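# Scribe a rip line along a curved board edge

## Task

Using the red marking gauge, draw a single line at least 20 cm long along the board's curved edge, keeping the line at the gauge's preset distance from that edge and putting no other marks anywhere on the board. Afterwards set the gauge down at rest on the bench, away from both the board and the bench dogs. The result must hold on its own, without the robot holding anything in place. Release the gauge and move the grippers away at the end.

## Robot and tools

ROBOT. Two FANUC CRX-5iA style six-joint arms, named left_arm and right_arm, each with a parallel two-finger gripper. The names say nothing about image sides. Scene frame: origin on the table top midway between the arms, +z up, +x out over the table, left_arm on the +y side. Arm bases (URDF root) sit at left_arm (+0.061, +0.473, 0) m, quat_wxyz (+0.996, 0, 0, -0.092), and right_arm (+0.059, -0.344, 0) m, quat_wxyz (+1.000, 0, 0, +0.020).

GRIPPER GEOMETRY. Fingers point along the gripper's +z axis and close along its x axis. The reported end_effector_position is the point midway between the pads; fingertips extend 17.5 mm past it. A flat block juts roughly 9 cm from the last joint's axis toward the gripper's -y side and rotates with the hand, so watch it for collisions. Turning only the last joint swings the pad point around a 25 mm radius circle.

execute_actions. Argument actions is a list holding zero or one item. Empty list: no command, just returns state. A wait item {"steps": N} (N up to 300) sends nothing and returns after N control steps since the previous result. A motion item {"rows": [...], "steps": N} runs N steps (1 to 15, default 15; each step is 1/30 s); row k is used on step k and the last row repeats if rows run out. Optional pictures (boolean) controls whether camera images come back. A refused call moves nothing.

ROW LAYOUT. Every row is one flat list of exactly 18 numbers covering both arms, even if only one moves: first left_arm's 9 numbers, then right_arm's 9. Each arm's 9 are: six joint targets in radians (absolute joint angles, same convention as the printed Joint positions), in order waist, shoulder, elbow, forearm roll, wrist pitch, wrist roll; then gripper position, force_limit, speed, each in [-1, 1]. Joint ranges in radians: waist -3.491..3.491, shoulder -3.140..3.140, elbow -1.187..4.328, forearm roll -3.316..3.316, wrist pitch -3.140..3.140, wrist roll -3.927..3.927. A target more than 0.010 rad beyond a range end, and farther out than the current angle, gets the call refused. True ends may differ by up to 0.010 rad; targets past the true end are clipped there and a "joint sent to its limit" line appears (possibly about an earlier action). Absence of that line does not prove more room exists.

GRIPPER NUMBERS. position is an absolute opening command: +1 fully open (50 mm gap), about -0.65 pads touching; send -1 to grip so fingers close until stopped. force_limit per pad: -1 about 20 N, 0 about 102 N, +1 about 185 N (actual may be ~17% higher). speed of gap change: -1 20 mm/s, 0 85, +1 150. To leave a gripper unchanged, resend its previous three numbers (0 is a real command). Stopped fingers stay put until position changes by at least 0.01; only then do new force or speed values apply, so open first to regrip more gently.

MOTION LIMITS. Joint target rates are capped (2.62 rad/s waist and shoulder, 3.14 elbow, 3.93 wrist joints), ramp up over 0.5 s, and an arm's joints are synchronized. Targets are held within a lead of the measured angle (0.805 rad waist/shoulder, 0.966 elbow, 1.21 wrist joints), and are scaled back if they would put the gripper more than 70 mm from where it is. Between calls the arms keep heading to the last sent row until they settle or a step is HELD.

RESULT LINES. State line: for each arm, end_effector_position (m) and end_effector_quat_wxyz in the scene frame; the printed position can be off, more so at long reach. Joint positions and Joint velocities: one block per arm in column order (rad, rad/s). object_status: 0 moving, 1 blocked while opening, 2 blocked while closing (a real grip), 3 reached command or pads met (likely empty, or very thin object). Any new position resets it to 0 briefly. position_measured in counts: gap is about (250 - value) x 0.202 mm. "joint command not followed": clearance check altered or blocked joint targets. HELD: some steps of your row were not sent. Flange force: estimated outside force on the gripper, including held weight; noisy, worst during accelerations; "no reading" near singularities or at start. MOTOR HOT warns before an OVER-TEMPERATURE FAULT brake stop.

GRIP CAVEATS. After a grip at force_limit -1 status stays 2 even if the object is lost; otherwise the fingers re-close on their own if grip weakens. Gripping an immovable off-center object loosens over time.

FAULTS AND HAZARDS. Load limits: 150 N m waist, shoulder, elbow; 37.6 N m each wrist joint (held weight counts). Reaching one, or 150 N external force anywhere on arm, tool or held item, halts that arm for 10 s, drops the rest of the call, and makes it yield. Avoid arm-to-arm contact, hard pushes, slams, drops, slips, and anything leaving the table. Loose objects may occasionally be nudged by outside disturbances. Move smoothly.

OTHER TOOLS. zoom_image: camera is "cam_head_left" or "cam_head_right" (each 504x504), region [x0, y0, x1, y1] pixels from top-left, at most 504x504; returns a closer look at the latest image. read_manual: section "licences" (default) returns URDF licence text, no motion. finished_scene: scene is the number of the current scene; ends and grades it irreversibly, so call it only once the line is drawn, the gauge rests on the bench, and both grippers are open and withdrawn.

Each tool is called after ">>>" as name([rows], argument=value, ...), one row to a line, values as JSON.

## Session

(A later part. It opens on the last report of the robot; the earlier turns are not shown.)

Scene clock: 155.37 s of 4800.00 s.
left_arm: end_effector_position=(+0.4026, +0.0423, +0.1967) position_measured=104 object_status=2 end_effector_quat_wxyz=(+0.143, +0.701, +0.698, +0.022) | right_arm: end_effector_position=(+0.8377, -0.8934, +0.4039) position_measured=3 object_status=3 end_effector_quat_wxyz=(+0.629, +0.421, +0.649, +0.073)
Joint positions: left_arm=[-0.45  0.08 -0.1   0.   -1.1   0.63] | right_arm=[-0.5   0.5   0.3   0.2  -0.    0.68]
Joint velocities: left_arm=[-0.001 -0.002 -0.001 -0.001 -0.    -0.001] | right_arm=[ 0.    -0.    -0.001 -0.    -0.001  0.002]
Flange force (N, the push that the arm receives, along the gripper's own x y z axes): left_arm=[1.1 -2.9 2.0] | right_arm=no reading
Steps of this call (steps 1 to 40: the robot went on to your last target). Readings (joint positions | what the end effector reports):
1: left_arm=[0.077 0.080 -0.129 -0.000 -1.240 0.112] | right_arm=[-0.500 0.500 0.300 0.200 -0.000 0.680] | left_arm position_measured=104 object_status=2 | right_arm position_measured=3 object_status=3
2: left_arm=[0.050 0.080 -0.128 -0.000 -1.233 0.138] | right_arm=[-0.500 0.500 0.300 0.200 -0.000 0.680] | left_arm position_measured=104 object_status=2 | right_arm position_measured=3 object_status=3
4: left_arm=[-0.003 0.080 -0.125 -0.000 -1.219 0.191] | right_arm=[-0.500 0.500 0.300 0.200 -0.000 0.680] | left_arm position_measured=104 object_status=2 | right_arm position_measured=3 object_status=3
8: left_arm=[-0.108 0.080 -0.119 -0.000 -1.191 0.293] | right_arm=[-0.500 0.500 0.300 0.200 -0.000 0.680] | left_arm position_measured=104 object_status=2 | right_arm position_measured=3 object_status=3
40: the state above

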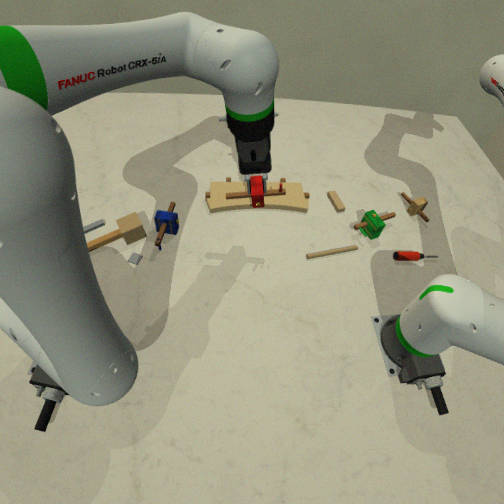

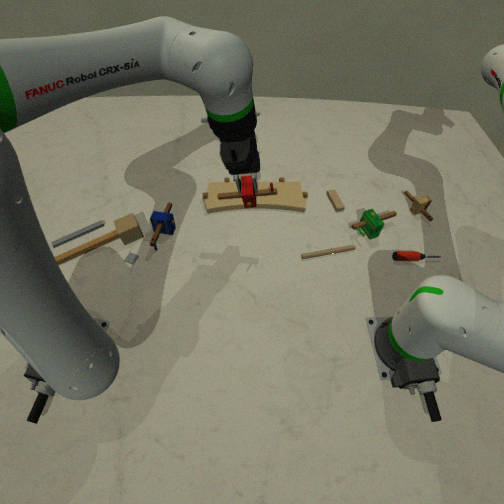

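>>> execute_actions([
  {"rows":[[-0.45,0.3,0.1,0,-2.2,-0.6,-1,0,-0.3,-0.5,0.5,0.3,0.2,0,0.68,1,0,0]]},
], pictures=false)

>>> execute_actions([
  {"steps":30},
])

>>> zoom_image(camera="cam_head_right", region=[140,130,280,270])

Scene clock: 164.63 s of 4800.00 s.
left_arm: end_effector_position=(+0.3012, +0.1338, +0.1946) position_measured=104 object_status=2 end_effector_quat_wxyz=(-0.109, +0.875, +0.468, -0.052) | right_arm: end_effector_position=(+0.8377, -0.8934, +0.4039) position_measured=3 object_status=3 end_effector_quat_wxyz=(+0.629, +0.421, +0.649, +0.073)
Joint positions: left_arm=[-0.45   0.185 -0.005 -0.    -1.624  0.045] | right_arm=[-0.5   0.5   0.3   0.2  -0.    0.68]
Joint velocities: left_arm=[ 0.001  0.273  0.247 -0.001 -1.355 -1.521] | right_arm=[-0.     0.    -0.001  0.     0.     0.   ]
Flange force (N, the push that the arm receives, along the gripper's own x y z axes): left_arm=[-0.6 0.8 1.1] | right_arm=no reading
Steps of this call (steps 1 to 15: the robot went on to your last target; steps 16 to 90: nothing new was sent; then 5.77 s passed at rest; steps 91 to 105: all 15 steps of this action). Readings (joint positions | what the end effector reports):
91: left_arm=[-0.450 0.080 -0.100 -0.000 -1.100 0.630] | right_arm=[-0.500 0.500 0.300 0.200 -0.000 0.680] | left_arm position_measured=104 object_status=2 | right_arm position_measured=3 object_status=3
92: left_arm=[-0.450 0.081 -0.099 -0.000 -1.107 0.623] | right_arm=[-0.500 0.500 0.300 0.200 -0.000 0.680] | left_arm position_measured=104 object_status=2 | right_arm position_measured=3 object_status=3
94: left_arm=[-0.450 0.089 -0.092 -0.000 -1.144 0.582] | right_arm=[-0.500 0.500 0.300 0.200 -0.000 0.680] | left_arm position_measured=104 object_status=2 | right_arm position_measured=3 object_status=3
98: left_arm=[-0.450 0.121 -0.063 -0.000 -1.303 0.405] | right_arm=[-0.500 0.500 0.300 0.200 -0.000 0.680] | left_arm position_measured=104 object_status=2 | right_arm position_measured=3 object_status=3
105: the state above

Scene clock: 165.63 s of 4800.00 s.
left_arm: end_effector_position=(+0.2234, +0.2099, +0.2849) position_measured=104 object_status=2 end_effector_quat_wxyz=(-0.290, +0.902, +0.153, -0.280) | right_arm: end_effector_position=(+0.8377, -0.8934, +0.4039) position_measured=3 object_status=3 end_effector_quat_wxyz=(+0.629, +0.421, +0.649, +0.073)
Joint positions: left_arm=[-0.45  0.3   0.1  -0.   -2.2  -0.6 ] | right_arm=[-0.5   0.5   0.3   0.2  -0.    0.68]
Joint velocities: left_arm=[ 0.001  0.     0.001 -0.     0.    -0.001] | right_arm=[-0.     0.    -0.001  0.     0.     0.   ]
Flange force (N, the push that the arm receives, along the gripper's own x y z axes): left_arm=[-0.7 0.2 3.3] | right_arm=no reading
Steps of this call (steps 1 to 30: the robot went on to your last target). Readings (joint positions | what the end effector reports):
1: left_arm=[-0.450 0.194 0.004 -0.000 -1.670 -0.006] | right_arm=[-0.500 0.500 0.300 0.200 -0.000 0.680] | left_arm position_measured=104 object_status=2 | right_arm position_measured=3 object_status=3
2: left_arm=[-0.450 0.203 0.012 -0.000 -1.717 -0.058] | right_arm=[-0.500 0.500 0.300 0.200 -0.000 0.680] | left_arm position_measured=104 object_status=2 | right_arm position_measured=3 object_status=3
4: left_arm=[-0.450 0.222 0.029 -0.000 -1.810 -0.163] | right_arm=[-0.500 0.500 0.300 0.200 -0.000 0.680] | left_arm position_measured=104 object_status=2 | right_arm position_measured=3 object_status=3
8: left_arm=[-0.450 0.259 0.063 -0.000 -1.996 -0.372] | right_arm=[-0.500 0.500 0.300 0.200 -0.000 0.680] | left_arm position_measured=104 object_status=2 | right_arm position_measured=3 object_status=3
30: the state above
All arms were judged still, so your last target was given up. Only a new action makes them travel on or press farther. Fingers that are still opening or closing keep moving.

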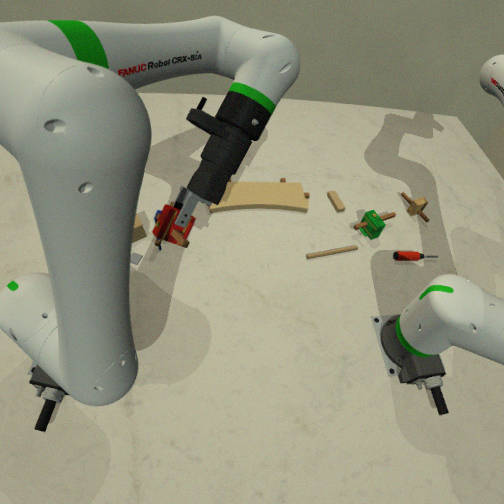

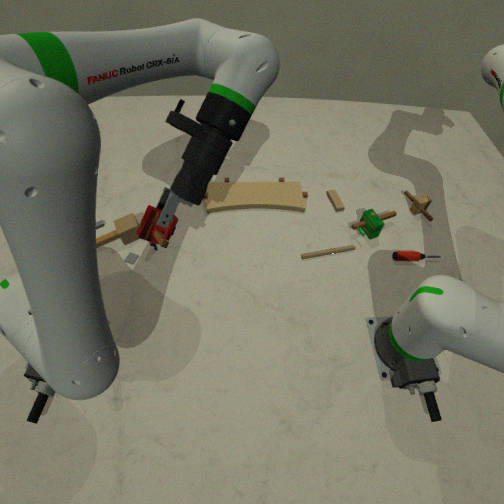

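Region (140, 130, 280, 270) of cam_head_right's 504x504 image, scaled by 3.600, with more detail than that image has.

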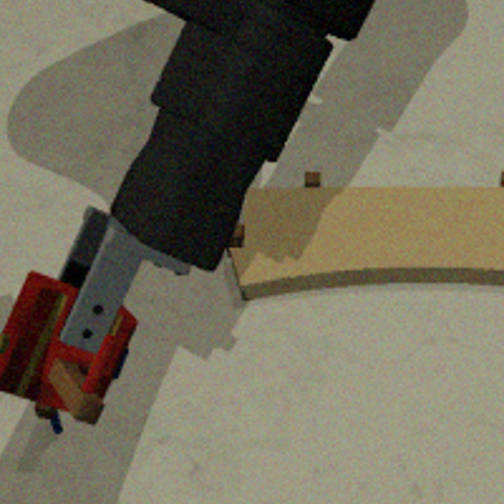

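>>> execute_actions([
  {"rows":[[-0.45,0.3,0.1,0,-2.2,0.1,-1,0,-0.3,-0.5,0.5,0.3,0.2,0,0.68,1,0,0]]},
], pictures=false)

>>> execute_actions([
  {"steps":15},
])

>>> zoom_image(camera="cam_head_left", region=[140,190,230,280])

Scene clock: 172.50 s of 4800.00 s.
left_arm: end_effector_position=(+0.2120, +0.1995, +0.2881) position_measured=104 object_status=2 end_effector_quat_wxyz=(-0.363, +0.808, +0.430, -0.174) | right_arm: end_effector_position=(+0.8377, -0.8934, +0.4039) position_measured=3 object_status=3 end_effector_quat_wxyz=(+0.629, +0.421, +0.649, +0.073)
Joint positions: left_arm=[-0.45   0.3    0.1   -0.    -2.2    0.041] | right_arm=[-0.5   0.5   0.3   0.2  -0.    0.68]
Joint velocities: left_arm=[ 0.001  0.001  0.     0.001 -0.     0.936] | right_arm=[ 0.     0.     0.001 -0.    -0.     0.001]
Flange force (N, the push that the arm receives, along the gripper's own x y z axes): left_arm=[-1.8 0.6 3.5] | right_arm=no reading
Steps of this call (steps 1 to 90: nothing new was sent; then 3.37 s passed at rest; steps 91 to 105: all 15 steps of this action). Readings (joint positions | what the end effector reports):
91: left_arm=[-0.450 0.300 0.100 -0.000 -2.200 -0.600] | right_arm=[-0.500 0.500 0.300 0.200 -0.000 0.680] | left_arm position_measured=104 object_status=2 | right_arm position_measured=3 object_status=3
92: left_arm=[-0.450 0.300 0.100 -0.000 -2.200 -0.593] | right_arm=[-0.500 0.500 0.300 0.200 -0.000 0.680] | left_arm position_measured=104 object_status=2 | right_arm position_measured=3 object_status=3
94: left_arm=[-0.450 0.300 0.100 -0.000 -2.200 -0.552] | right_arm=[-0.500 0.500 0.300 0.200 -0.000 0.680] | left_arm position_measured=104 object_status=2 | right_arm position_measured=3 object_status=3
98: left_arm=[-0.450 0.300 0.100 -0.000 -2.200 -0.368] | right_arm=[-0.500 0.500 0.300 0.200 -0.000 0.680] | left_arm position_measured=104 object_status=2 | right_arm position_measured=3 object_status=3
105: the state above

Scene clock: 173.00 s of 4800.00 s.
left_arm: end_effector_position=(+0.2112, +0.1982, +0.2880) position_measured=104 object_status=2 end_effector_quat_wxyz=(-0.368, +0.795, +0.453, -0.164) | right_arm: end_effector_position=(+0.8377, -0.8934, +0.4039) position_measured=3 object_status=3 end_effector_quat_wxyz=(+0.629, +0.421, +0.649, +0.073)
Joint positions: left_arm=[-0.45  0.3   0.1  -0.   -2.2   0.1 ] | right_arm=[-0.5   0.5   0.3   0.2  -0.    0.68]
Joint velocities: left_arm=[ 0.     0.001 -0.001 -0.     0.     0.002] | right_arm=[ 0.    -0.     0.    -0.    -0.002 -0.002]
Flange force (N, the push that the arm receives, along the gripper's own x y z axes): left_arm=[-0.9 -0.7 3.2] | right_arm=no reading
Steps of this call (steps 1 to 15: the robot went on to your last target). Readings (joint positions | what the end effector reports):
1: left_arm=[-0.450 0.300 0.100 -0.000 -2.200 0.068] | right_arm=[-0.500 0.500 0.300 0.200 -0.000 0.680] | left_arm position_measured=104 object_status=2 | right_arm position_measured=3 object_status=3
2: left_arm=[-0.450 0.300 0.100 -0.000 -2.200 0.087] | right_arm=[-0.500 0.500 0.300 0.200 -0.000 0.680] | left_arm position_measured=104 object_status=2 | right_arm position_measured=3 object_status=3
4: left_arm=[-0.450 0.300 0.100 -0.000 -2.200 0.099] | right_arm=[-0.500 0.500 0.300 0.200 0.000 0.680] | left_arm position_measured=104 object_status=2 | right_arm position_measured=3 object_status=3
8: left_arm=[-0.450 0.300 0.100 -0.000 -2.200 0.100] | right_arm=[-0.500 0.500 0.300 0.200 0.000 0.680] | left_arm position_measured=104 object_status=2 | right_arm position_measured=3 object_status=3
15: the state above

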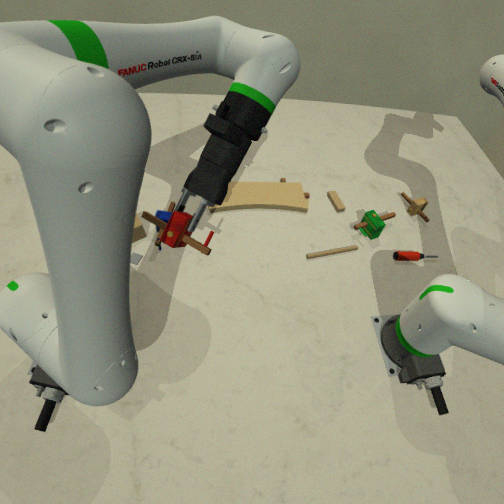

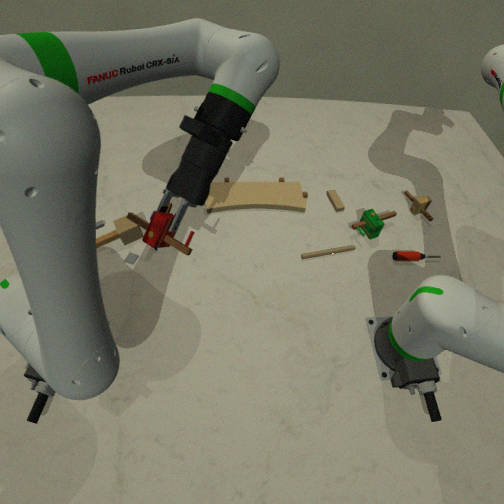

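Region (140, 190, 230, 280) of cam_head_left's 504x504 image, scaled by 5.600, with more detail than that image has.

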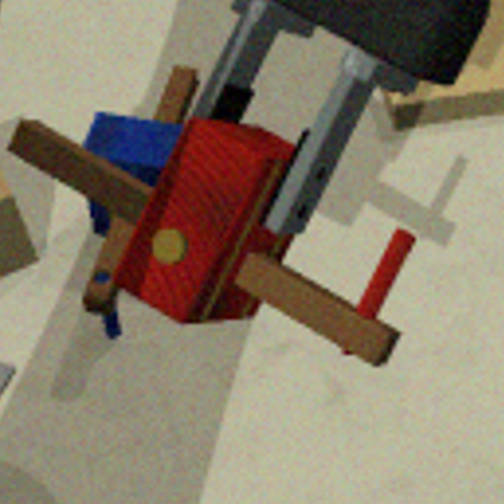

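>>> execute_actions([
  {"rows":[[-0.4099,0.4001,0.202,0,-1.3727,2.1647,-1,0,-0.3,-0.5,0.5,0.3,0.2,0,0.68,1,0,0]]},
], pictures=false)

>>> execute_actions([
  {"steps":30},
], pictures=false)

>>> execute_actions([
  {"rows":[[-0.4099,0.44,0.1125,0,-1.2433,2.1647,-1,0,-0.3,-0.5,0.5,0.3,0.2,0,0.68,1,0,0]]},
])

>>> zoom_image(camera="cam_head_left", region=[200,160,320,250])

>>> zoom_image(camera="cam_head_right", region=[200,160,320,250])

Scene clock: 190.07 s of 4800.00 s.
left_arm: end_effector_position=(+0.2938, +0.1287, +0.2048) position_measured=104 object_status=2 end_effector_quat_wxyz=(-0.238, +0.659, +0.713, -0.031) | right_arm: end_effector_position=(+0.8377, -0.8934, +0.4039) position_measured=3 object_status=3 end_effector_quat_wxyz=(+0.629, +0.421, +0.649, +0.073)
Joint positions: left_arm=[-0.433  0.342  0.142  0.    -1.856  0.697] | right_arm=[-0.5   0.5   0.3   0.2  -0.    0.68]
Joint velocities: left_arm=[0.037 0.09  0.094 0.    0.757 1.707] | right_arm=[-0.    -0.001  0.    -0.    -0.001  0.001]
Flange force (N, the push that the arm receives, along the gripper's own x y z axes): left_arm=[-1.2 2.6 -1.6] | right_arm=no reading
Steps of this call (steps 1 to 15: the robot went on to your last target; steps 16 to 90: nothing new was sent; then 13.57 s passed at rest; steps 91 to 105: all 15 steps of this action). Readings (joint positions | what the end effector reports):
91: left_arm=[-0.450 0.300 0.100 0.000 -2.200 0.101] | right_arm=[-0.500 0.500 0.300 0.200 -0.000 0.680] | left_arm position_measured=104 object_status=2 | right_arm position_measured=3 object_status=3
92: left_arm=[-0.450 0.301 0.101 0.000 -2.195 0.108] | right_arm=[-0.500 0.500 0.300 0.200 -0.000 0.680] | left_arm position_measured=104 object_status=2 | right_arm position_measured=3 object_status=3
94: left_arm=[-0.449 0.304 0.104 0.000 -2.167 0.148] | right_arm=[-0.500 0.500 0.300 0.200 -0.000 0.680] | left_arm position_measured=104 object_status=2 | right_arm position_measured=3 object_status=3
98: left_arm=[-0.443 0.318 0.118 0.000 -2.052 0.323] | right_arm=[-0.500 0.500 0.300 0.200 -0.000 0.680] | left_arm position_measured=104 object_status=2 | right_arm position_measured=3 object_status=3
105: the state above

Scene clock: 191.07 s of 4800.00 s.
left_arm: end_effector_position=(+0.4699, +0.0151, +0.1500) position_measured=104 object_status=2 end_effector_quat_wxyz=(-0.000, +0.000, +1.000, -0.000) | right_arm: end_effector_position=(+0.8377, -0.8934, +0.4039) position_measured=3 object_status=3 end_effector_quat_wxyz=(+0.629, +0.421, +0.649, +0.073)
Joint positions: left_arm=[-0.41   0.4    0.202  0.    -1.373  2.165] | right_arm=[-0.5   0.5   0.3   0.2  -0.    0.68]
Joint velocities: left_arm=[ 0.001  0.     0.    -0.001  0.     0.001] | right_arm=[ 0.  0.  0. -0. -0. -0.]
Flange force (N, the push that the arm receives, along the gripper's own x y z axes): left_arm=[2.8 3.0 2.3] | right_arm=no reading
Steps of this call (steps 1 to 30: the robot went on to your last target). Readings (joint positions | what the end effector reports):
1: left_arm=[-0.432 0.345 0.146 0.000 -1.830 0.756] | right_arm=[-0.500 0.500 0.300 0.200 -0.000 0.680] | left_arm position_measured=104 object_status=2 | right_arm position_measured=3 object_status=3
2: left_arm=[-0.431 0.348 0.149 0.000 -1.805 0.816] | right_arm=[-0.500 0.500 0.300 0.200 -0.000 0.680] | left_arm position_measured=104 object_status=2 | right_arm position_measured=3 object_status=3
4: left_arm=[-0.429 0.354 0.155 0.000 -1.758 0.942] | right_arm=[-0.500 0.500 0.300 0.200 -0.000 0.680] | left_arm position_measured=104 object_status=2 | right_arm position_measured=3 object_status=3
8: left_arm=[-0.424 0.364 0.165 0.000 -1.669 1.212] | right_arm=[-0.500 0.500 0.300 0.200 -0.000 0.680] | left_arm position_measured=104 object_status=2 | right_arm position_measured=3 object_status=3
30: the state above

Scene clock: 191.57 s of 4800.00 s.
left_arm: end_effector_position=(+0.4704, +0.0148, +0.0897) position_measured=104 object_status=2 end_effector_quat_wxyz=(+0.000, +0.000, +1.000, -0.000) | right_arm: end_effector_position=(+0.8377, -0.8934, +0.4039) position_measured=3 object_status=3 end_effector_quat_wxyz=(+0.629, +0.421, +0.649, +0.073)
Joint positions: left_arm=[-0.41   0.44   0.113  0.    -1.243  2.165] | right_arm=[-0.5   0.5   0.3   0.2  -0.    0.68]
Joint velocities: left_arm=[ 0.001  0.    -0.001  0.     0.    -0.002] | right_arm=[ 0.    -0.     0.     0.    -0.    -0.001]
Flange force (N, the push that the arm receives, along the gripper's own x y z axes): left_arm=[1.7 1.9 1.8] | right_arm=no reading
Steps of this call (steps 1 to 15: all 15 steps of this action). Readings (joint positions | what the end effector reports):
1: left_arm=[-0.410 0.400 0.202 0.000 -1.372 2.165] | right_arm=[-0.500 0.500 0.300 0.200 -0.000 0.680] | left_arm position_measured=104 object_status=2 | right_arm position_measured=3 object_status=3
2: left_arm=[-0.410 0.402 0.197 0.000 -1.364 2.165] | right_arm=[-0.500 0.500 0.300 0.200 -0.000 0.680] | left_arm position_measured=104 object_status=2 | right_arm position_measured=3 object_status=3
4: left_arm=[-0.410 0.414 0.169 0.000 -1.325 2.165] | right_arm=[-0.500 0.500 0.300 0.200 -0.000 0.680] | left_arm position_measured=104 object_status=2 | right_arm position_measured=3 object_status=3
8: left_arm=[-0.410 0.439 0.115 0.000 -1.248 2.165] | right_arm=[-0.500 0.500 0.300 0.200 -0.000 0.680] | left_arm position_measured=104 object_status=2 | right_arm position_measured=3 object_status=3
15: the state above

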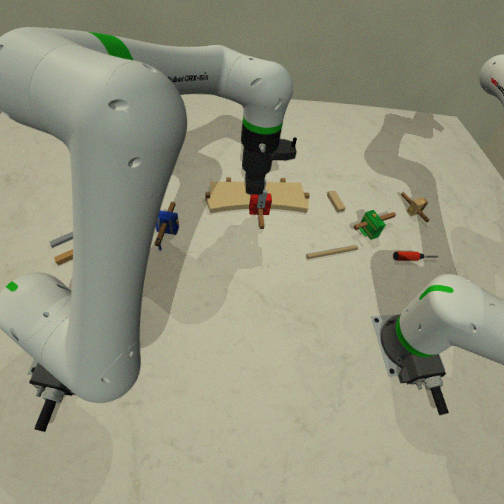

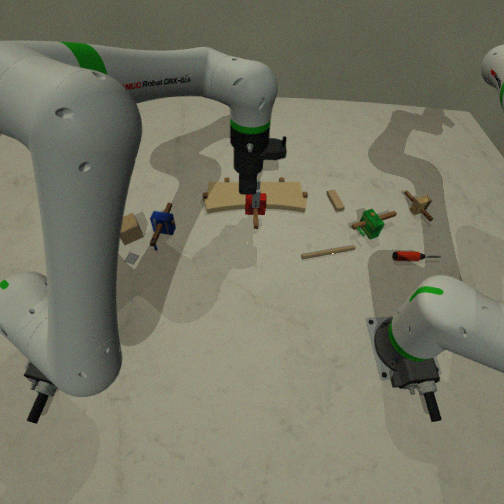

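Region (200, 160, 320, 250) of cam_head_left's 504x504 image, scaled by 4.200, with more detail than that image has; it fills the top 378 rows of this view, and the rest is white.

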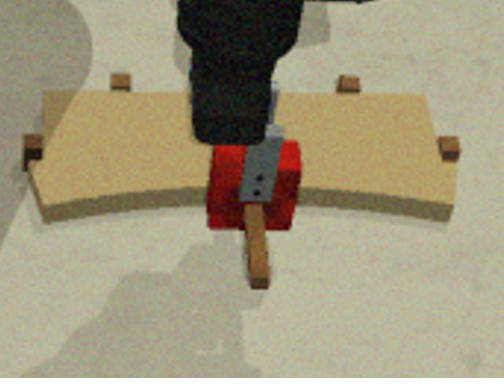

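Region (200, 160, 320, 250) of cam_head_right's 504x504 image, scaled by 4.200, with more detail than that image has; it fills the top 378 rows of this view, and the rest is white.

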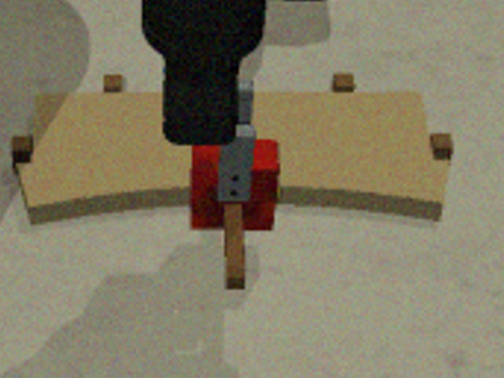

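>>> execute_actions([
  {"rows":[[-0.4099,0.4535,0.0884,0,-1.2057,2.1647,-1,0,-0.3,-0.5,0.5,0.3,0.2,0,0.68,1,0,0]]},
], pictures=false)

>>> execute_actions([
  {"rows":[[-0.4003,0.4696,0.1117,0,-1.2129,2.1551,-1,0,-0.3,-0.5,0.5,0.3,0.2,0,0.68,1,0,0]]},
])

>>> zoom_image(camera="cam_head_left", region=[230,175,290,235])

Scene clock: 210.73 s of 4800.00 s.
left_arm: end_effector_position=(+0.4700, +0.0152, +0.0720) position_measured=104 object_status=2 end_effector_quat_wxyz=(+0.000, +0.000, +1.000, +0.000) | right_arm: end_effector_position=(+0.8377, -0.8934, +0.4039) position_measured=3 object_status=3 end_effector_quat_wxyz=(+0.629, +0.421, +0.649, +0.073)
Joint positions: left_arm=[-0.41   0.453  0.088 -0.    -1.206  2.165] | right_arm=[-0.5   0.5   0.3   0.2  -0.    0.68]
Joint velocities: left_arm=[ 0.001 -0.001  0.    -0.     0.    -0.002] | right_arm=[ 0.     0.     0.    -0.     0.002 -0.001]
Flange force (N, the push that the arm receives, along the gripper's own x y z axes): left_arm=[3.0 1.5 2.2] | right_arm=no reading
Steps of this call (steps 1 to 15: the robot went on to your last target; steps 16 to 90: nothing new was sent; then 15.67 s passed at rest; steps 91 to 105: all 15 steps of this action). Readings (joint positions | what the end effector reports):
91: left_arm=[-0.410 0.440 0.112 0.000 -1.242 2.165] | right_arm=[-0.500 0.500 0.300 0.200 -0.000 0.680] | left_arm position_measured=104 object_status=2 | right_arm position_measured=3 object_status=3
92: left_arm=[-0.410 0.442 0.108 -0.000 -1.235 2.165] | right_arm=[-0.500 0.500 0.300 0.200 -0.000 0.680] | left_arm position_measured=104 object_status=2 | right_arm position_measured=3 object_status=3
94: left_arm=[-0.410 0.451 0.094 -0.000 -1.215 2.165] | right_arm=[-0.500 0.500 0.300 0.200 -0.000 0.680] | left_arm position_measured=104 object_status=2 | right_arm position_measured=3 object_status=3
98: left_arm=[-0.410 0.453 0.089 -0.000 -1.206 2.165] | right_arm=[-0.500 0.500 0.300 0.200 -0.000 0.680] | left_arm position_measured=104 object_status=2 | right_arm position_measured=3 object_status=3
105: the state above

Scene clock: 211.23 s of 4800.00 s.
left_arm: end_effector_position=(+0.4799, +0.0152, +0.0720) position_measured=104 object_status=2 end_effector_quat_wxyz=(-0.000, +0.000, +1.000, +0.000) | right_arm: end_effector_position=(+0.8377, -0.8934, +0.4039) position_measured=3 object_status=3 end_effector_quat_wxyz=(+0.629, +0.421, +0.649, +0.073)
Joint positions: left_arm=[-0.4    0.47   0.112  0.    -1.213  2.155] | right_arm=[-0.5   0.5   0.3   0.2  -0.    0.68]
Joint velocities: left_arm=[ 0.001  0.001 -0.001 -0.    -0.     0.   ] | right_arm=[-0.     0.     0.001  0.     0.001 -0.   ]
Flange force (N, the push that the arm receives, along the gripper's own x y z axes): left_arm=[1.9 0.3 2.1] | right_arm=no reading
Steps of this call (steps 1 to 15: all 15 steps of this action). Readings (joint positions | what the end effector reports):
1: left_arm=[-0.410 0.454 0.089 -0.000 -1.206 2.165] | right_arm=[-0.500 0.500 0.300 0.200 -0.000 0.680] | left_arm position_measured=104 object_status=2 | right_arm position_measured=3 object_status=3
2: left_arm=[-0.408 0.458 0.094 -0.000 -1.207 2.163] | right_arm=[-0.500 0.500 0.300 0.200 -0.000 0.680] | left_arm position_measured=104 object_status=2 | right_arm position_measured=3 object_status=3
4: left_arm=[-0.402 0.466 0.107 -0.000 -1.211 2.157] | right_arm=[-0.500 0.500 0.300 0.200 -0.000 0.680] | left_arm position_measured=104 object_status=2 | right_arm position_measured=3 object_status=3
8: left_arm=[-0.401 0.469 0.111 0.000 -1.213 2.155] | right_arm=[-0.500 0.500 0.300 0.200 -0.000 0.680] | left_arm position_measured=104 object_status=2 | right_arm position_measured=3 object_status=3
15: the state above

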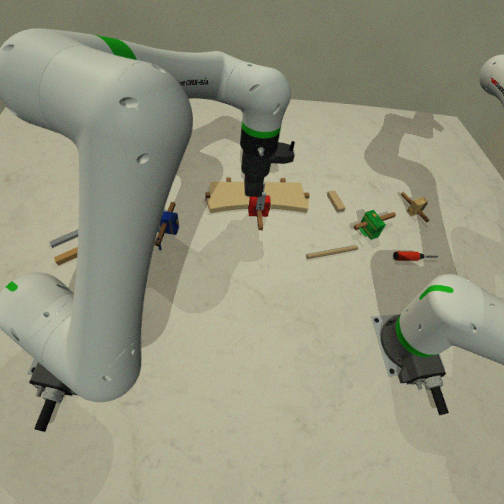

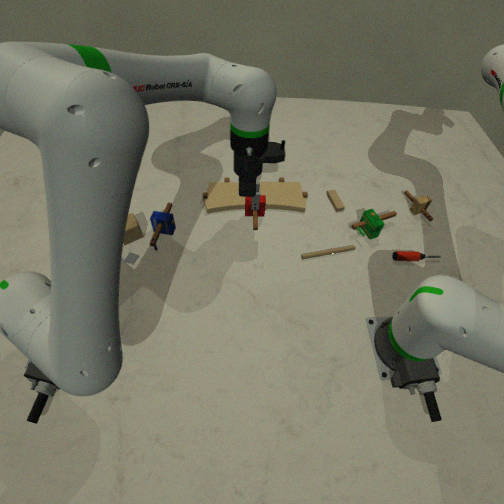

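Region (230, 175, 290, 235) of cam_head_left's 504x504 image, scaled by 8.400, with more detail than that image has.

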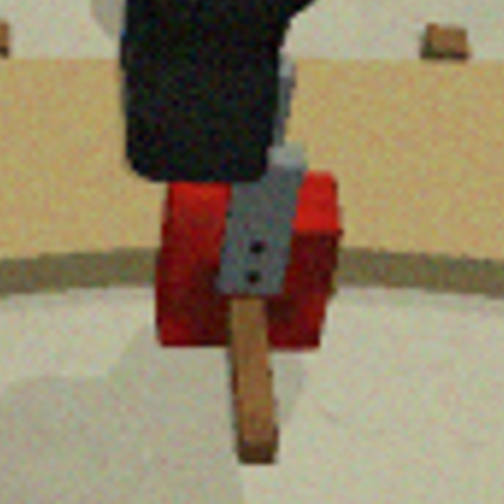

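>>> execute_actions([
  {"rows":[[-0.3945,0.4793,0.1257,0,-1.2172,2.1493,-1,0,-0.3,-0.5,0.5,0.3,0.2,0,0.68,1,0,0]]},
], pictures=false)

>>> execute_actions([
  {"rows":[[-0.3926,0.4825,0.1304,0,-1.2187,2.1474,-1,0,-0.3,-0.5,0.5,0.3,0.2,0,0.68,1,0,0]]},
], pictures=false)

>>> execute_actions([
  {"rows":[[-0.3907,0.4857,0.135,0,-1.2201,2.1455,-1,0,-0.3,-0.5,0.5,0.3,0.2,0,0.68,1,0,0]]},
], pictures=false)

Scene clock: 227.60 s of 4800.00 s.
left_arm: end_effector_position=(+0.4859, +0.0153, +0.0719) position_measured=104 object_status=2 end_effector_quat_wxyz=(-0.000, +0.000, +1.000, -0.000) | right_arm: end_effector_position=(+0.8377, -0.8934, +0.4039) position_measured=3 object_status=3 end_effector_quat_wxyz=(+0.629, +0.421, +0.649, +0.073)
Joint positions: left_arm=[-0.395  0.479  0.126  0.    -1.217  2.149] | right_arm=[-0.5   0.5   0.3   0.2  -0.    0.68]
Joint velocities: left_arm=[ 0.001 -0.     0.     0.     0.     0.   ] | right_arm=[-0.    -0.    -0.     0.    -0.001 -0.   ]
Flange force (N, the push that the arm receives, along the gripper's own x y z axes): left_arm=[5.0 5.2 3.0] | right_arm=no reading
Steps of this call (steps 1 to 15: the robot went on to your last target; steps 16 to 90: nothing new was sent; then 12.87 s passed at rest; steps 91 to 105: all 15 steps of this action). Readings (joint positions | what the end effector reports):
91: left_arm=[-0.400 0.470 0.112 0.000 -1.213 2.155] | right_arm=[-0.500 0.500 0.300 0.200 -0.000 0.680] | left_arm position_measured=104 object_status=2 | right_arm position_measured=3 object_status=3
92: left_arm=[-0.398 0.473 0.116 0.000 -1.214 2.153] | right_arm=[-0.500 0.500 0.300 0.200 -0.000 0.680] | left_arm position_measured=104 object_status=2 | right_arm position_measured=3 object_status=3
94: left_arm=[-0.395 0.478 0.123 0.000 -1.216 2.150] | right_arm=[-0.500 0.500 0.300 0.200 -0.000 0.680] | left_arm position_measured=104 object_status=2 | right_arm position_measured=3 object_status=3
98: left_arm=[-0.395 0.479 0.125 0.000 -1.217 2.149] | right_arm=[-0.500 0.500 0.300 0.200 -0.000 0.680] | left_arm position_measured=104 object_status=2 | right_arm position_measured=3 object_status=3
105: the state above

Scene clock: 228.10 s of 4800.00 s.
left_arm: end_effector_position=(+0.4879, +0.0154, +0.0719) position_measured=104 object_status=2 end_effector_quat_wxyz=(-0.000, +0.000, +1.000, -0.000) | right_arm: end_effector_position=(+0.8377, -0.8934, +0.4039) position_measured=3 object_status=3 end_effector_quat_wxyz=(+0.629, +0.421, +0.649, +0.073)
Joint positions: left_arm=[-0.393  0.482  0.13   0.    -1.219  2.147] | right_arm=[-0.5   0.5   0.3   0.2  -0.    0.68]
Joint velocities: left_arm=[0.001 0.    0.    0.    0.    0.002] | right_arm=[ 0.  0. -0.  0.  0.  0.]
Flange force (N, the push that the arm receives, along the gripper's own x y z axes): left_arm=[2.3 0.9 2.2] | right_arm=no reading
Steps of this call (steps 1 to 15: all 15 steps of this action). Readings (joint positions | what the end effector reports):
1: left_arm=[-0.394 0.480 0.126 0.000 -1.217 2.149] | right_arm=[-0.500 0.500 0.300 0.200 -0.000 0.680] | left_arm position_measured=104 object_status=2 | right_arm position_measured=3 object_status=3
2: left_arm=[-0.394 0.481 0.128 0.000 -1.218 2.148] | right_arm=[-0.500 0.500 0.300 0.200 -0.000 0.680] | left_arm position_measured=104 object_status=2 | right_arm position_measured=3 object_status=3
4: left_arm=[-0.393 0.482 0.130 0.000 -1.218 2.148] | right_arm=[-0.500 0.500 0.300 0.200 -0.000 0.680] | left_arm position_measured=104 object_status=2 | right_arm position_measured=3 object_status=3
8: left_arm=[-0.393 0.482 0.130 0.000 -1.219 2.147] | right_arm=[-0.500 0.500 0.300 0.200 0.000 0.680] | left_arm position_measured=104 object_status=2 | right_arm position_measured=3 object_status=3
15: the state above

Scene clock: 228.60 s of 4800.00 s.
left_arm: end_effector_position=(+0.4898, +0.0154, +0.0719) position_measured=104 object_status=2 end_effector_quat_wxyz=(-0.000, +0.000, +1.000, -0.000) | right_arm: end_effector_position=(+0.8377, -0.8934, +0.4039) position_measured=3 object_status=3 end_effector_quat_wxyz=(+0.629, +0.421, +0.649, +0.073)
Joint positions: left_arm=[-0.391  0.486  0.135  0.    -1.22   2.146] | right_arm=[-0.5   0.5   0.3   0.2  -0.    0.68]
Joint velocities: left_arm=[-0.001  0.    -0.    -0.    -0.     0.002] | right_arm=[-0.    -0.     0.    -0.001 -0.    -0.001]
Flange force (N, the push that the arm receives, along the gripper's own x y z axes): left_arm=[3.2 3.7 2.3] | right_arm=no reading
Steps of this call (steps 1 to 15: all 15 steps of this action). Readings (joint positions | what the end effector reports):
1: left_arm=[-0.392 0.483 0.131 0.000 -1.219 2.147] | right_arm=[-0.500 0.500 0.300 0.200 -0.000 0.680] | left_arm position_measured=104 object_status=2 | right_arm position_measured=3 object_status=3
2: left_arm=[-0.392 0.484 0.132 0.000 -1.219 2.147] | right_arm=[-0.500 0.500 0.300 0.200 -0.000 0.680] | left_arm position_measured=104 object_status=2 | right_arm position_measured=3 object_status=3
4: left_arm=[-0.391 0.485 0.134 0.000 -1.220 2.146] | right_arm=[-0.500 0.500 0.300 0.200 -0.000 0.680] | left_arm position_measured=104 object_status=2 | right_arm position_measured=3 object_status=3
8: left_arm=[-0.391 0.486 0.135 0.000 -1.220 2.146] | right_arm=[-0.500 0.500 0.300 0.200 -0.000 0.680] | left_arm position_measured=104 object_status=2 | right_arm position_measured=3 object_status=3
15: the state above

>>> execute_actions([
  {"rows":[[-0.3888,0.4889,0.1397,0,-1.2216,2.1436,-1,0,-0.3,-0.5,0.5,0.3,0.2,0,0.68,1,0,0]]},
], pictures=false)

>>> execute_actions([
  {"rows":[[-0.3869,0.4921,0.1444,0,-1.2231,2.1417,-1,0,-0.3,-0.5,0.5,0.3,0.2,0,0.68,1,0,0]]},
])

>>> zoom_image(camera="cam_head_left", region=[230,175,290,235])

Scene clock: 237.30 s of 4800.00 s.
left_arm: end_effector_position=(+0.4918, +0.0155, +0.0718) position_measured=104 object_status=2 end_effector_quat_wxyz=(+0.000, +0.000, +1.000, +0.000) | right_arm: end_effector_position=(+0.8377, -0.8934, +0.4039) position_measured=3 object_status=3 end_effector_quat_wxyz=(+0.629, +0.421, +0.649, +0.073)
Joint positions: left_arm=[-0.389  0.489  0.14  -0.    -1.222  2.144] | right_arm=[-0.5   0.5   0.3   0.2  -0.    0.68]
Joint velocities: left_arm=[ 0.001  0.    -0.001  0.001 -0.    -0.002] | right_arm=[-0.    -0.    -0.001  0.    -0.     0.001]
Flange force (N, the push that the arm receives, along the gripper's own x y z axes): left_arm=[4.5 3.0 2.5] | right_arm=no reading
Steps of this call (steps 1 to 15: the robot went on to your last target; steps 16 to 90: nothing new was sent; then 5.20 s passed at rest; steps 91 to 105: all 15 steps of this action). Readings (joint positions | what the end effector reports):
91: left_arm=[-0.391 0.486 0.135 -0.000 -1.220 2.145] | right_arm=[-0.500 0.500 0.300 0.200 -0.000 0.680] | left_arm position_measured=104 object_status=2 | right_arm position_measured=3 object_status=3
92: left_arm=[-0.390 0.487 0.137 -0.000 -1.221 2.145] | right_arm=[-0.500 0.500 0.300 0.200 -0.000 0.680] | left_arm position_measured=104 object_status=2 | right_arm position_measured=3 object_status=3
94: left_arm=[-0.389 0.488 0.139 -0.000 -1.221 2.144] | right_arm=[-0.500 0.500 0.300 0.200 -0.000 0.680] | left_arm position_measured=104 object_status=2 | right_arm position_measured=3 object_status=3
98: left_arm=[-0.389 0.489 0.140 -0.000 -1.222 2.144] | right_arm=[-0.500 0.500 0.300 0.200 -0.000 0.680] | left_arm position_measured=104 object_status=2 | right_arm position_measured=3 object_status=3
105: the state above

Scene clock: 237.80 s of 4800.00 s.
left_arm: end_effector_position=(+0.4938, +0.0156, +0.0718) position_measured=104 object_status=2 end_effector_quat_wxyz=(-0.000, +0.000, +1.000, +0.000) | right_arm: end_effector_position=(+0.8377, -0.8934, +0.4039) position_measured=3 object_status=3 end_effector_quat_wxyz=(+0.629, +0.421, +0.649, +0.073)
Joint positions: left_arm=[-0.387  0.492  0.144 -0.    -1.223  2.142] | right_arm=[-0.5   0.5   0.3   0.2  -0.    0.68]
Joint velocities: left_arm=[ 0.002  0.001  0.    -0.     0.    -0.001] | right_arm=[-0.    -0.     0.    -0.001  0.001 -0.001]
Flange force (N, the push that the arm receives, along the gripper's own x y z axes): left_arm=[16.8 -0.2 -3.0] | right_arm=no reading
Steps of this call (steps 1 to 15: all 15 steps of this action). Readings (joint positions | what the end effector reports):
1: left_arm=[-0.389 0.489 0.140 -0.000 -1.222 2.143] | right_arm=[-0.500 0.500 0.300 0.200 -0.000 0.680] | left_arm position_measured=104 object_status=2 | right_arm position_measured=3 object_status=3
2: left_arm=[-0.388 0.490 0.142 -0.000 -1.222 2.143] | right_arm=[-0.500 0.500 0.300 0.200 -0.000 0.680] | left_arm position_measured=104 object_status=2 | right_arm position_measured=3 object_status=3
4: left_arm=[-0.387 0.492 0.144 -0.000 -1.223 2.142] | right_arm=[-0.500 0.500 0.300 0.200 -0.000 0.680] | left_arm position_measured=104 object_status=2 | right_arm position_measured=3 object_status=3
8: left_arm=[-0.387 0.492 0.144 -0.000 -1.223 2.142] | right_arm=[-0.500 0.500 0.300 0.200 -0.000 0.680] | left_arm position_measured=104 object_status=2 | right_arm position_measured=3 object_status=3
15: the state above

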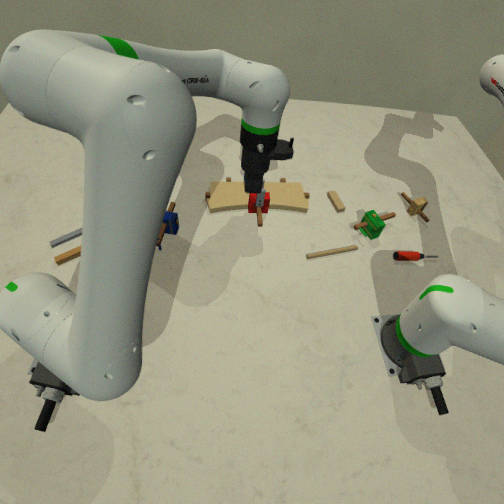

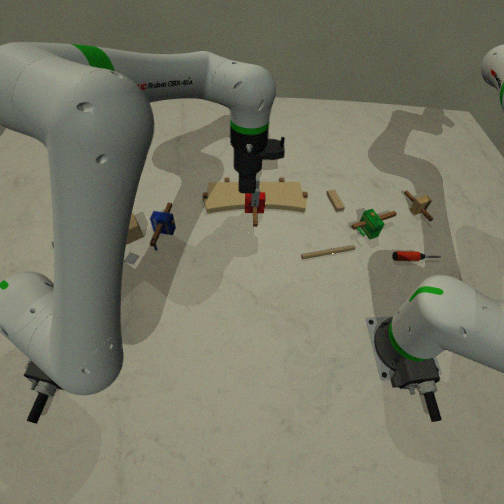

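Region (230, 175, 290, 235) of cam_head_left's 504x504 image, scaled by 8.400, with more detail than that image has.

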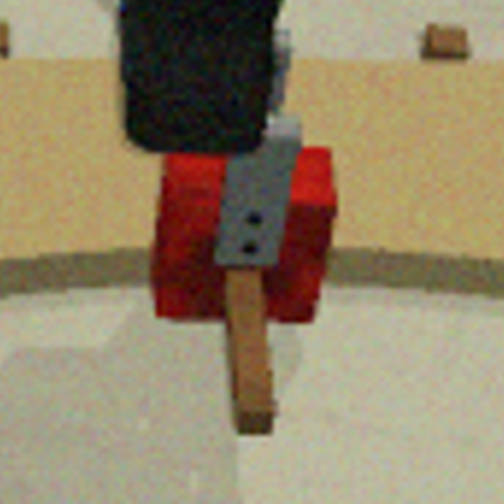

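>>> execute_actions([
  {"rows":[[-0.4099,0.4535,0.0884,0,-1.2057,2.1647,-1,0,-0.3,-0.5,0.5,0.3,0.2,0,0.68,1,0,0]]},
], pictures=false)

>>> execute_actions([
  {"rows":[[-0.2157,0.2658,-0.1677,0,-1.1373,2.1685,-1,0,-0.3,-0.5,0.5,0.3,0.2,0,0.68,1,0,0]]},
], pictures=false)

>>> execute_actions([
  {"rows":[[-0.2134,0.2713,-0.1607,0,-1.1388,2.1662,-1,0,-0.3,-0.5,0.5,0.3,0.2,0,0.68,1,0,0]]},
], pictures=false)

>>> execute_actions([
  {"rows":[[-0.2118,0.275,-0.156,0,-1.1398,2.1646,-1,0,-0.3,-0.5,0.5,0.3,0.2,0,0.68,1,0,0]]},
])

>>> zoom_image(camera="cam_head_right", region=[190,175,250,235])

Scene clock: 262.80 s of 4800.00 s.
left_arm: end_effector_position=(+0.4699, +0.0151, +0.0720) position_measured=104 object_status=2 end_effector_quat_wxyz=(-0.000, +0.000, +1.000, +0.000) | right_arm: end_effector_position=(+0.8377, -0.8934, +0.4039) position_measured=3 object_status=3 end_effector_quat_wxyz=(+0.629, +0.421, +0.649, +0.073)
Joint positions: left_arm=[-0.41   0.454  0.088 -0.    -1.206  2.165] | right_arm=[-0.5   0.5   0.3   0.2  -0.    0.68]
Joint velocities: left_arm=[ 0.001 -0.    -0.001 -0.     0.    -0.   ] | right_arm=[-0.     0.     0.    -0.001  0.    -0.001]
Flange force (N, the push that the arm receives, along the gripper's own x y z axes): left_arm=[1.0 1.5 2.4] | right_arm=no reading
Steps of this call (steps 1 to 15: the robot went on to your last target; steps 16 to 90: nothing new was sent; then 21.50 s passed at rest; steps 91 to 105: all 15 steps of this action). Readings (joint positions | what the end effector reports):
91: left_arm=[-0.387 0.492 0.144 -0.000 -1.223 2.142] | right_arm=[-0.500 0.500 0.300 0.200 -0.000 0.680] | left_arm position_measured=104 object_status=2 | right_arm position_measured=3 object_status=3
92: left_arm=[-0.389 0.488 0.138 -0.000 -1.220 2.144] | right_arm=[-0.500 0.500 0.300 0.200 -0.000 0.680] | left_arm position_measured=104 object_status=2 | right_arm position_measured=3 object_status=3
94: left_arm=[-0.400 0.469 0.111 -0.000 -1.213 2.155] | right_arm=[-0.500 0.500 0.300 0.200 -0.000 0.680] | left_arm position_measured=104 object_status=2 | right_arm position_measured=3 object_status=3
98: left_arm=[-0.409 0.454 0.089 -0.000 -1.206 2.164] | right_arm=[-0.500 0.500 0.300 0.200 -0.000 0.680] | left_arm position_measured=104 object_status=2 | right_arm position_measured=3 object_status=3
105: the state above

Scene clock: 263.30 s of 4800.00 s.
left_arm: end_effector_position=(+0.4740, +0.1347, +0.0721) position_measured=104 object_status=2 end_effector_quat_wxyz=(+0.000, -0.098, +0.995, -0.000) | right_arm: end_effector_position=(+0.8377, -0.8934, +0.4039) position_measured=3 object_status=3 end_effector_quat_wxyz=(+0.629, +0.421, +0.649, +0.073)
Joint positions: left_arm=[-0.216  0.266 -0.167 -0.    -1.137  2.168] | right_arm=[-0.5   0.5   0.3   0.2  -0.    0.68]
Joint velocities: left_arm=[ 0.008 -0.008 -0.011 -0.001  0.003 -0.   ] | right_arm=[-0.001 -0.     0.001  0.001  0.001 -0.001]
Flange force (N, the push that the arm receives, along the gripper's own x y z axes): left_arm=[4.5 8.2 1.5] | right_arm=no reading
Steps of this call (steps 1 to 15: all 15 steps of this action). Readings (joint positions | what the end effector reports):
1: left_arm=[-0.410 0.453 0.088 -0.000 -1.205 2.165] | right_arm=[-0.500 0.500 0.300 0.200 -0.000 0.680] | left_arm position_measured=104 object_status=2 | right_arm position_measured=3 object_status=3
2: left_arm=[-0.406 0.449 0.082 -0.000 -1.204 2.165] | right_arm=[-0.500 0.500 0.300 0.200 -0.000 0.680] | left_arm position_measured=104 object_status=2 | right_arm position_measured=3 object_status=3
4: left_arm=[-0.381 0.426 0.050 -0.000 -1.195 2.165] | right_arm=[-0.500 0.500 0.300 0.200 -0.000 0.680] | left_arm position_measured=104 object_status=2 | right_arm position_measured=3 object_status=3
8: left_arm=[-0.291 0.339 -0.068 -0.000 -1.164 2.167] | right_arm=[-0.500 0.500 0.300 0.200 0.000 0.680] | left_arm position_measured=104 object_status=2 | right_arm position_measured=3 object_status=3
15: the state above

Scene clock: 263.80 s of 4800.00 s.
left_arm: end_effector_position=(+0.4769, +0.1351, +0.0720) position_measured=104 object_status=2 end_effector_quat_wxyz=(-0.000, -0.099, +0.995, +0.000) | right_arm: end_effector_position=(+0.8377, -0.8934, +0.4039) position_measured=3 object_status=3 end_effector_quat_wxyz=(+0.629, +0.421, +0.649, +0.073)
Joint positions: left_arm=[-0.213  0.271 -0.161  0.    -1.139  2.166] | right_arm=[-0.5   0.5   0.3   0.2  -0.    0.68]
Joint velocities: left_arm=[-0.     0.002  0.001 -0.     0.     0.001] | right_arm=[-0.     0.     0.001  0.    -0.    -0.001]
Flange force (N, the push that the arm receives, along the gripper's own x y z axes): left_arm=[23.5 1.4 -7.8] | right_arm=no reading
Steps of this call (steps 1 to 15: all 15 steps of this action). Readings (joint positions | what the end effector reports):
1: left_arm=[-0.216 0.266 -0.167 -0.000 -1.137 2.168] | right_arm=[-0.500 0.500 0.300 0.200 -0.000 0.680] | left_arm position_measured=104 object_status=2 | right_arm position_measured=3 object_status=3
2: left_arm=[-0.215 0.268 -0.165 -0.000 -1.137 2.168] | right_arm=[-0.500 0.500 0.300 0.200 0.000 0.680] | left_arm position_measured=104 object_status=2 | right_arm position_measured=3 object_status=3
4: left_arm=[-0.214 0.270 -0.162 -0.000 -1.139 2.167] | right_arm=[-0.500 0.500 0.300 0.200 -0.000 0.680] | left_arm position_measured=104 object_status=2 | right_arm position_measured=3 object_status=3
8: left_arm=[-0.214 0.271 -0.161 0.000 -1.139 2.166] | right_arm=[-0.500 0.500 0.300 0.200 -0.000 0.680] | left_arm position_measured=104 object_status=2 | right_arm position_measured=3 object_status=3
15: the state above

Scene clock: 264.30 s of 4800.00 s.
left_arm: end_effector_position=(+0.4789, +0.1350, +0.0720) position_measured=104 object_status=2 end_effector_quat_wxyz=(-0.000, -0.099, +0.995, -0.000) | right_arm: end_effector_position=(+0.8377, -0.8934, +0.4039) position_measured=3 object_status=3 end_effector_quat_wxyz=(+0.629, +0.421, +0.649, +0.073)
Joint positions: left_arm=[-0.212  0.275 -0.156  0.    -1.14   2.165] | right_arm=[-0.5   0.5   0.3   0.2  -0.    0.68]
Joint velocities: left_arm=[-0.001 -0.001 -0.001 -0.     0.001 -0.   ] | right_arm=[-0.    -0.    -0.     0.001  0.001  0.001]
Flange force (N, the push that the arm receives, along the gripper's own x y z axes): left_arm=[65.6 6.8 -27.8] | right_arm=no reading
Steps of this call (steps 1 to 15: all 15 steps of this action). Readings (joint positions | what the end effector reports):
1: left_arm=[-0.213 0.272 -0.160 0.000 -1.139 2.166] | right_arm=[-0.500 0.500 0.300 0.200 -0.000 0.680] | left_arm position_measured=104 object_status=2 | right_arm position_measured=3 object_status=3
2: left_arm=[-0.213 0.273 -0.159 0.000 -1.139 2.165] | right_arm=[-0.500 0.500 0.300 0.200 -0.000 0.680] | left_arm position_measured=104 object_status=2 | right_arm position_measured=3 object_status=3
4: left_arm=[-0.212 0.274 -0.157 0.000 -1.140 2.165] | right_arm=[-0.500 0.500 0.300 0.200 -0.000 0.680] | left_arm position_measured=104 object_status=2 | right_arm position_measured=3 object_status=3
8: left_arm=[-0.212 0.275 -0.156 0.000 -1.140 2.165] | right_arm=[-0.500 0.500 0.300 0.200 -0.000 0.680] | left_arm position_measured=104 object_status=2 | right_arm position_measured=3 object_status=3
15: the state above

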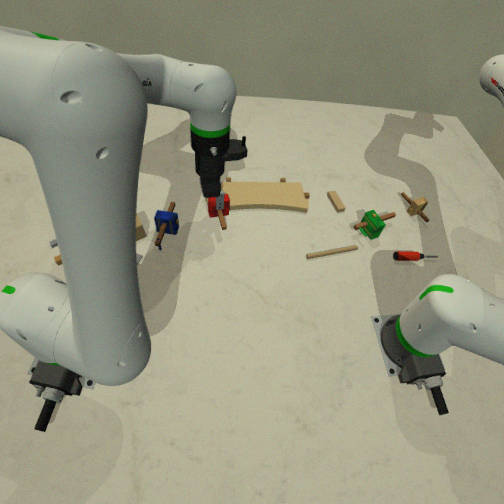

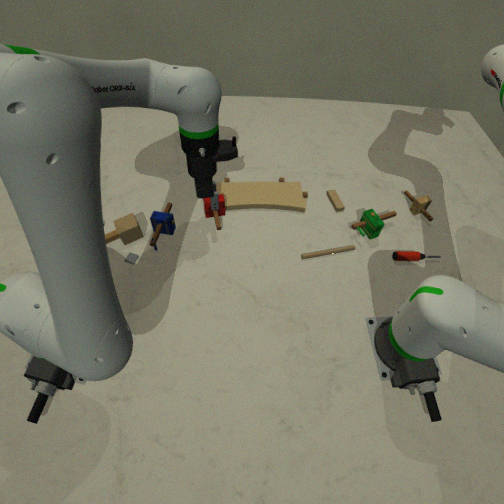

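Region (190, 175, 250, 235) of cam_head_right's 504x504 image, scaled by 8.400, with more detail than that image has.

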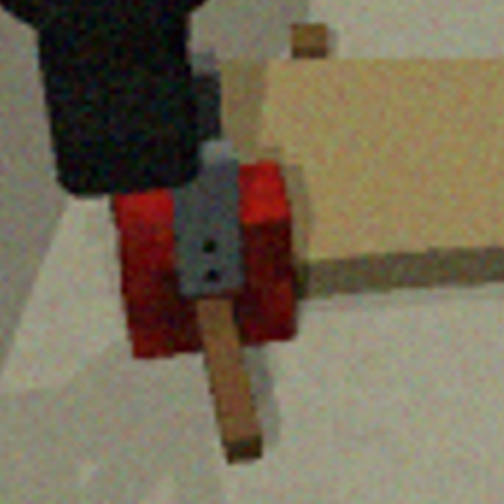

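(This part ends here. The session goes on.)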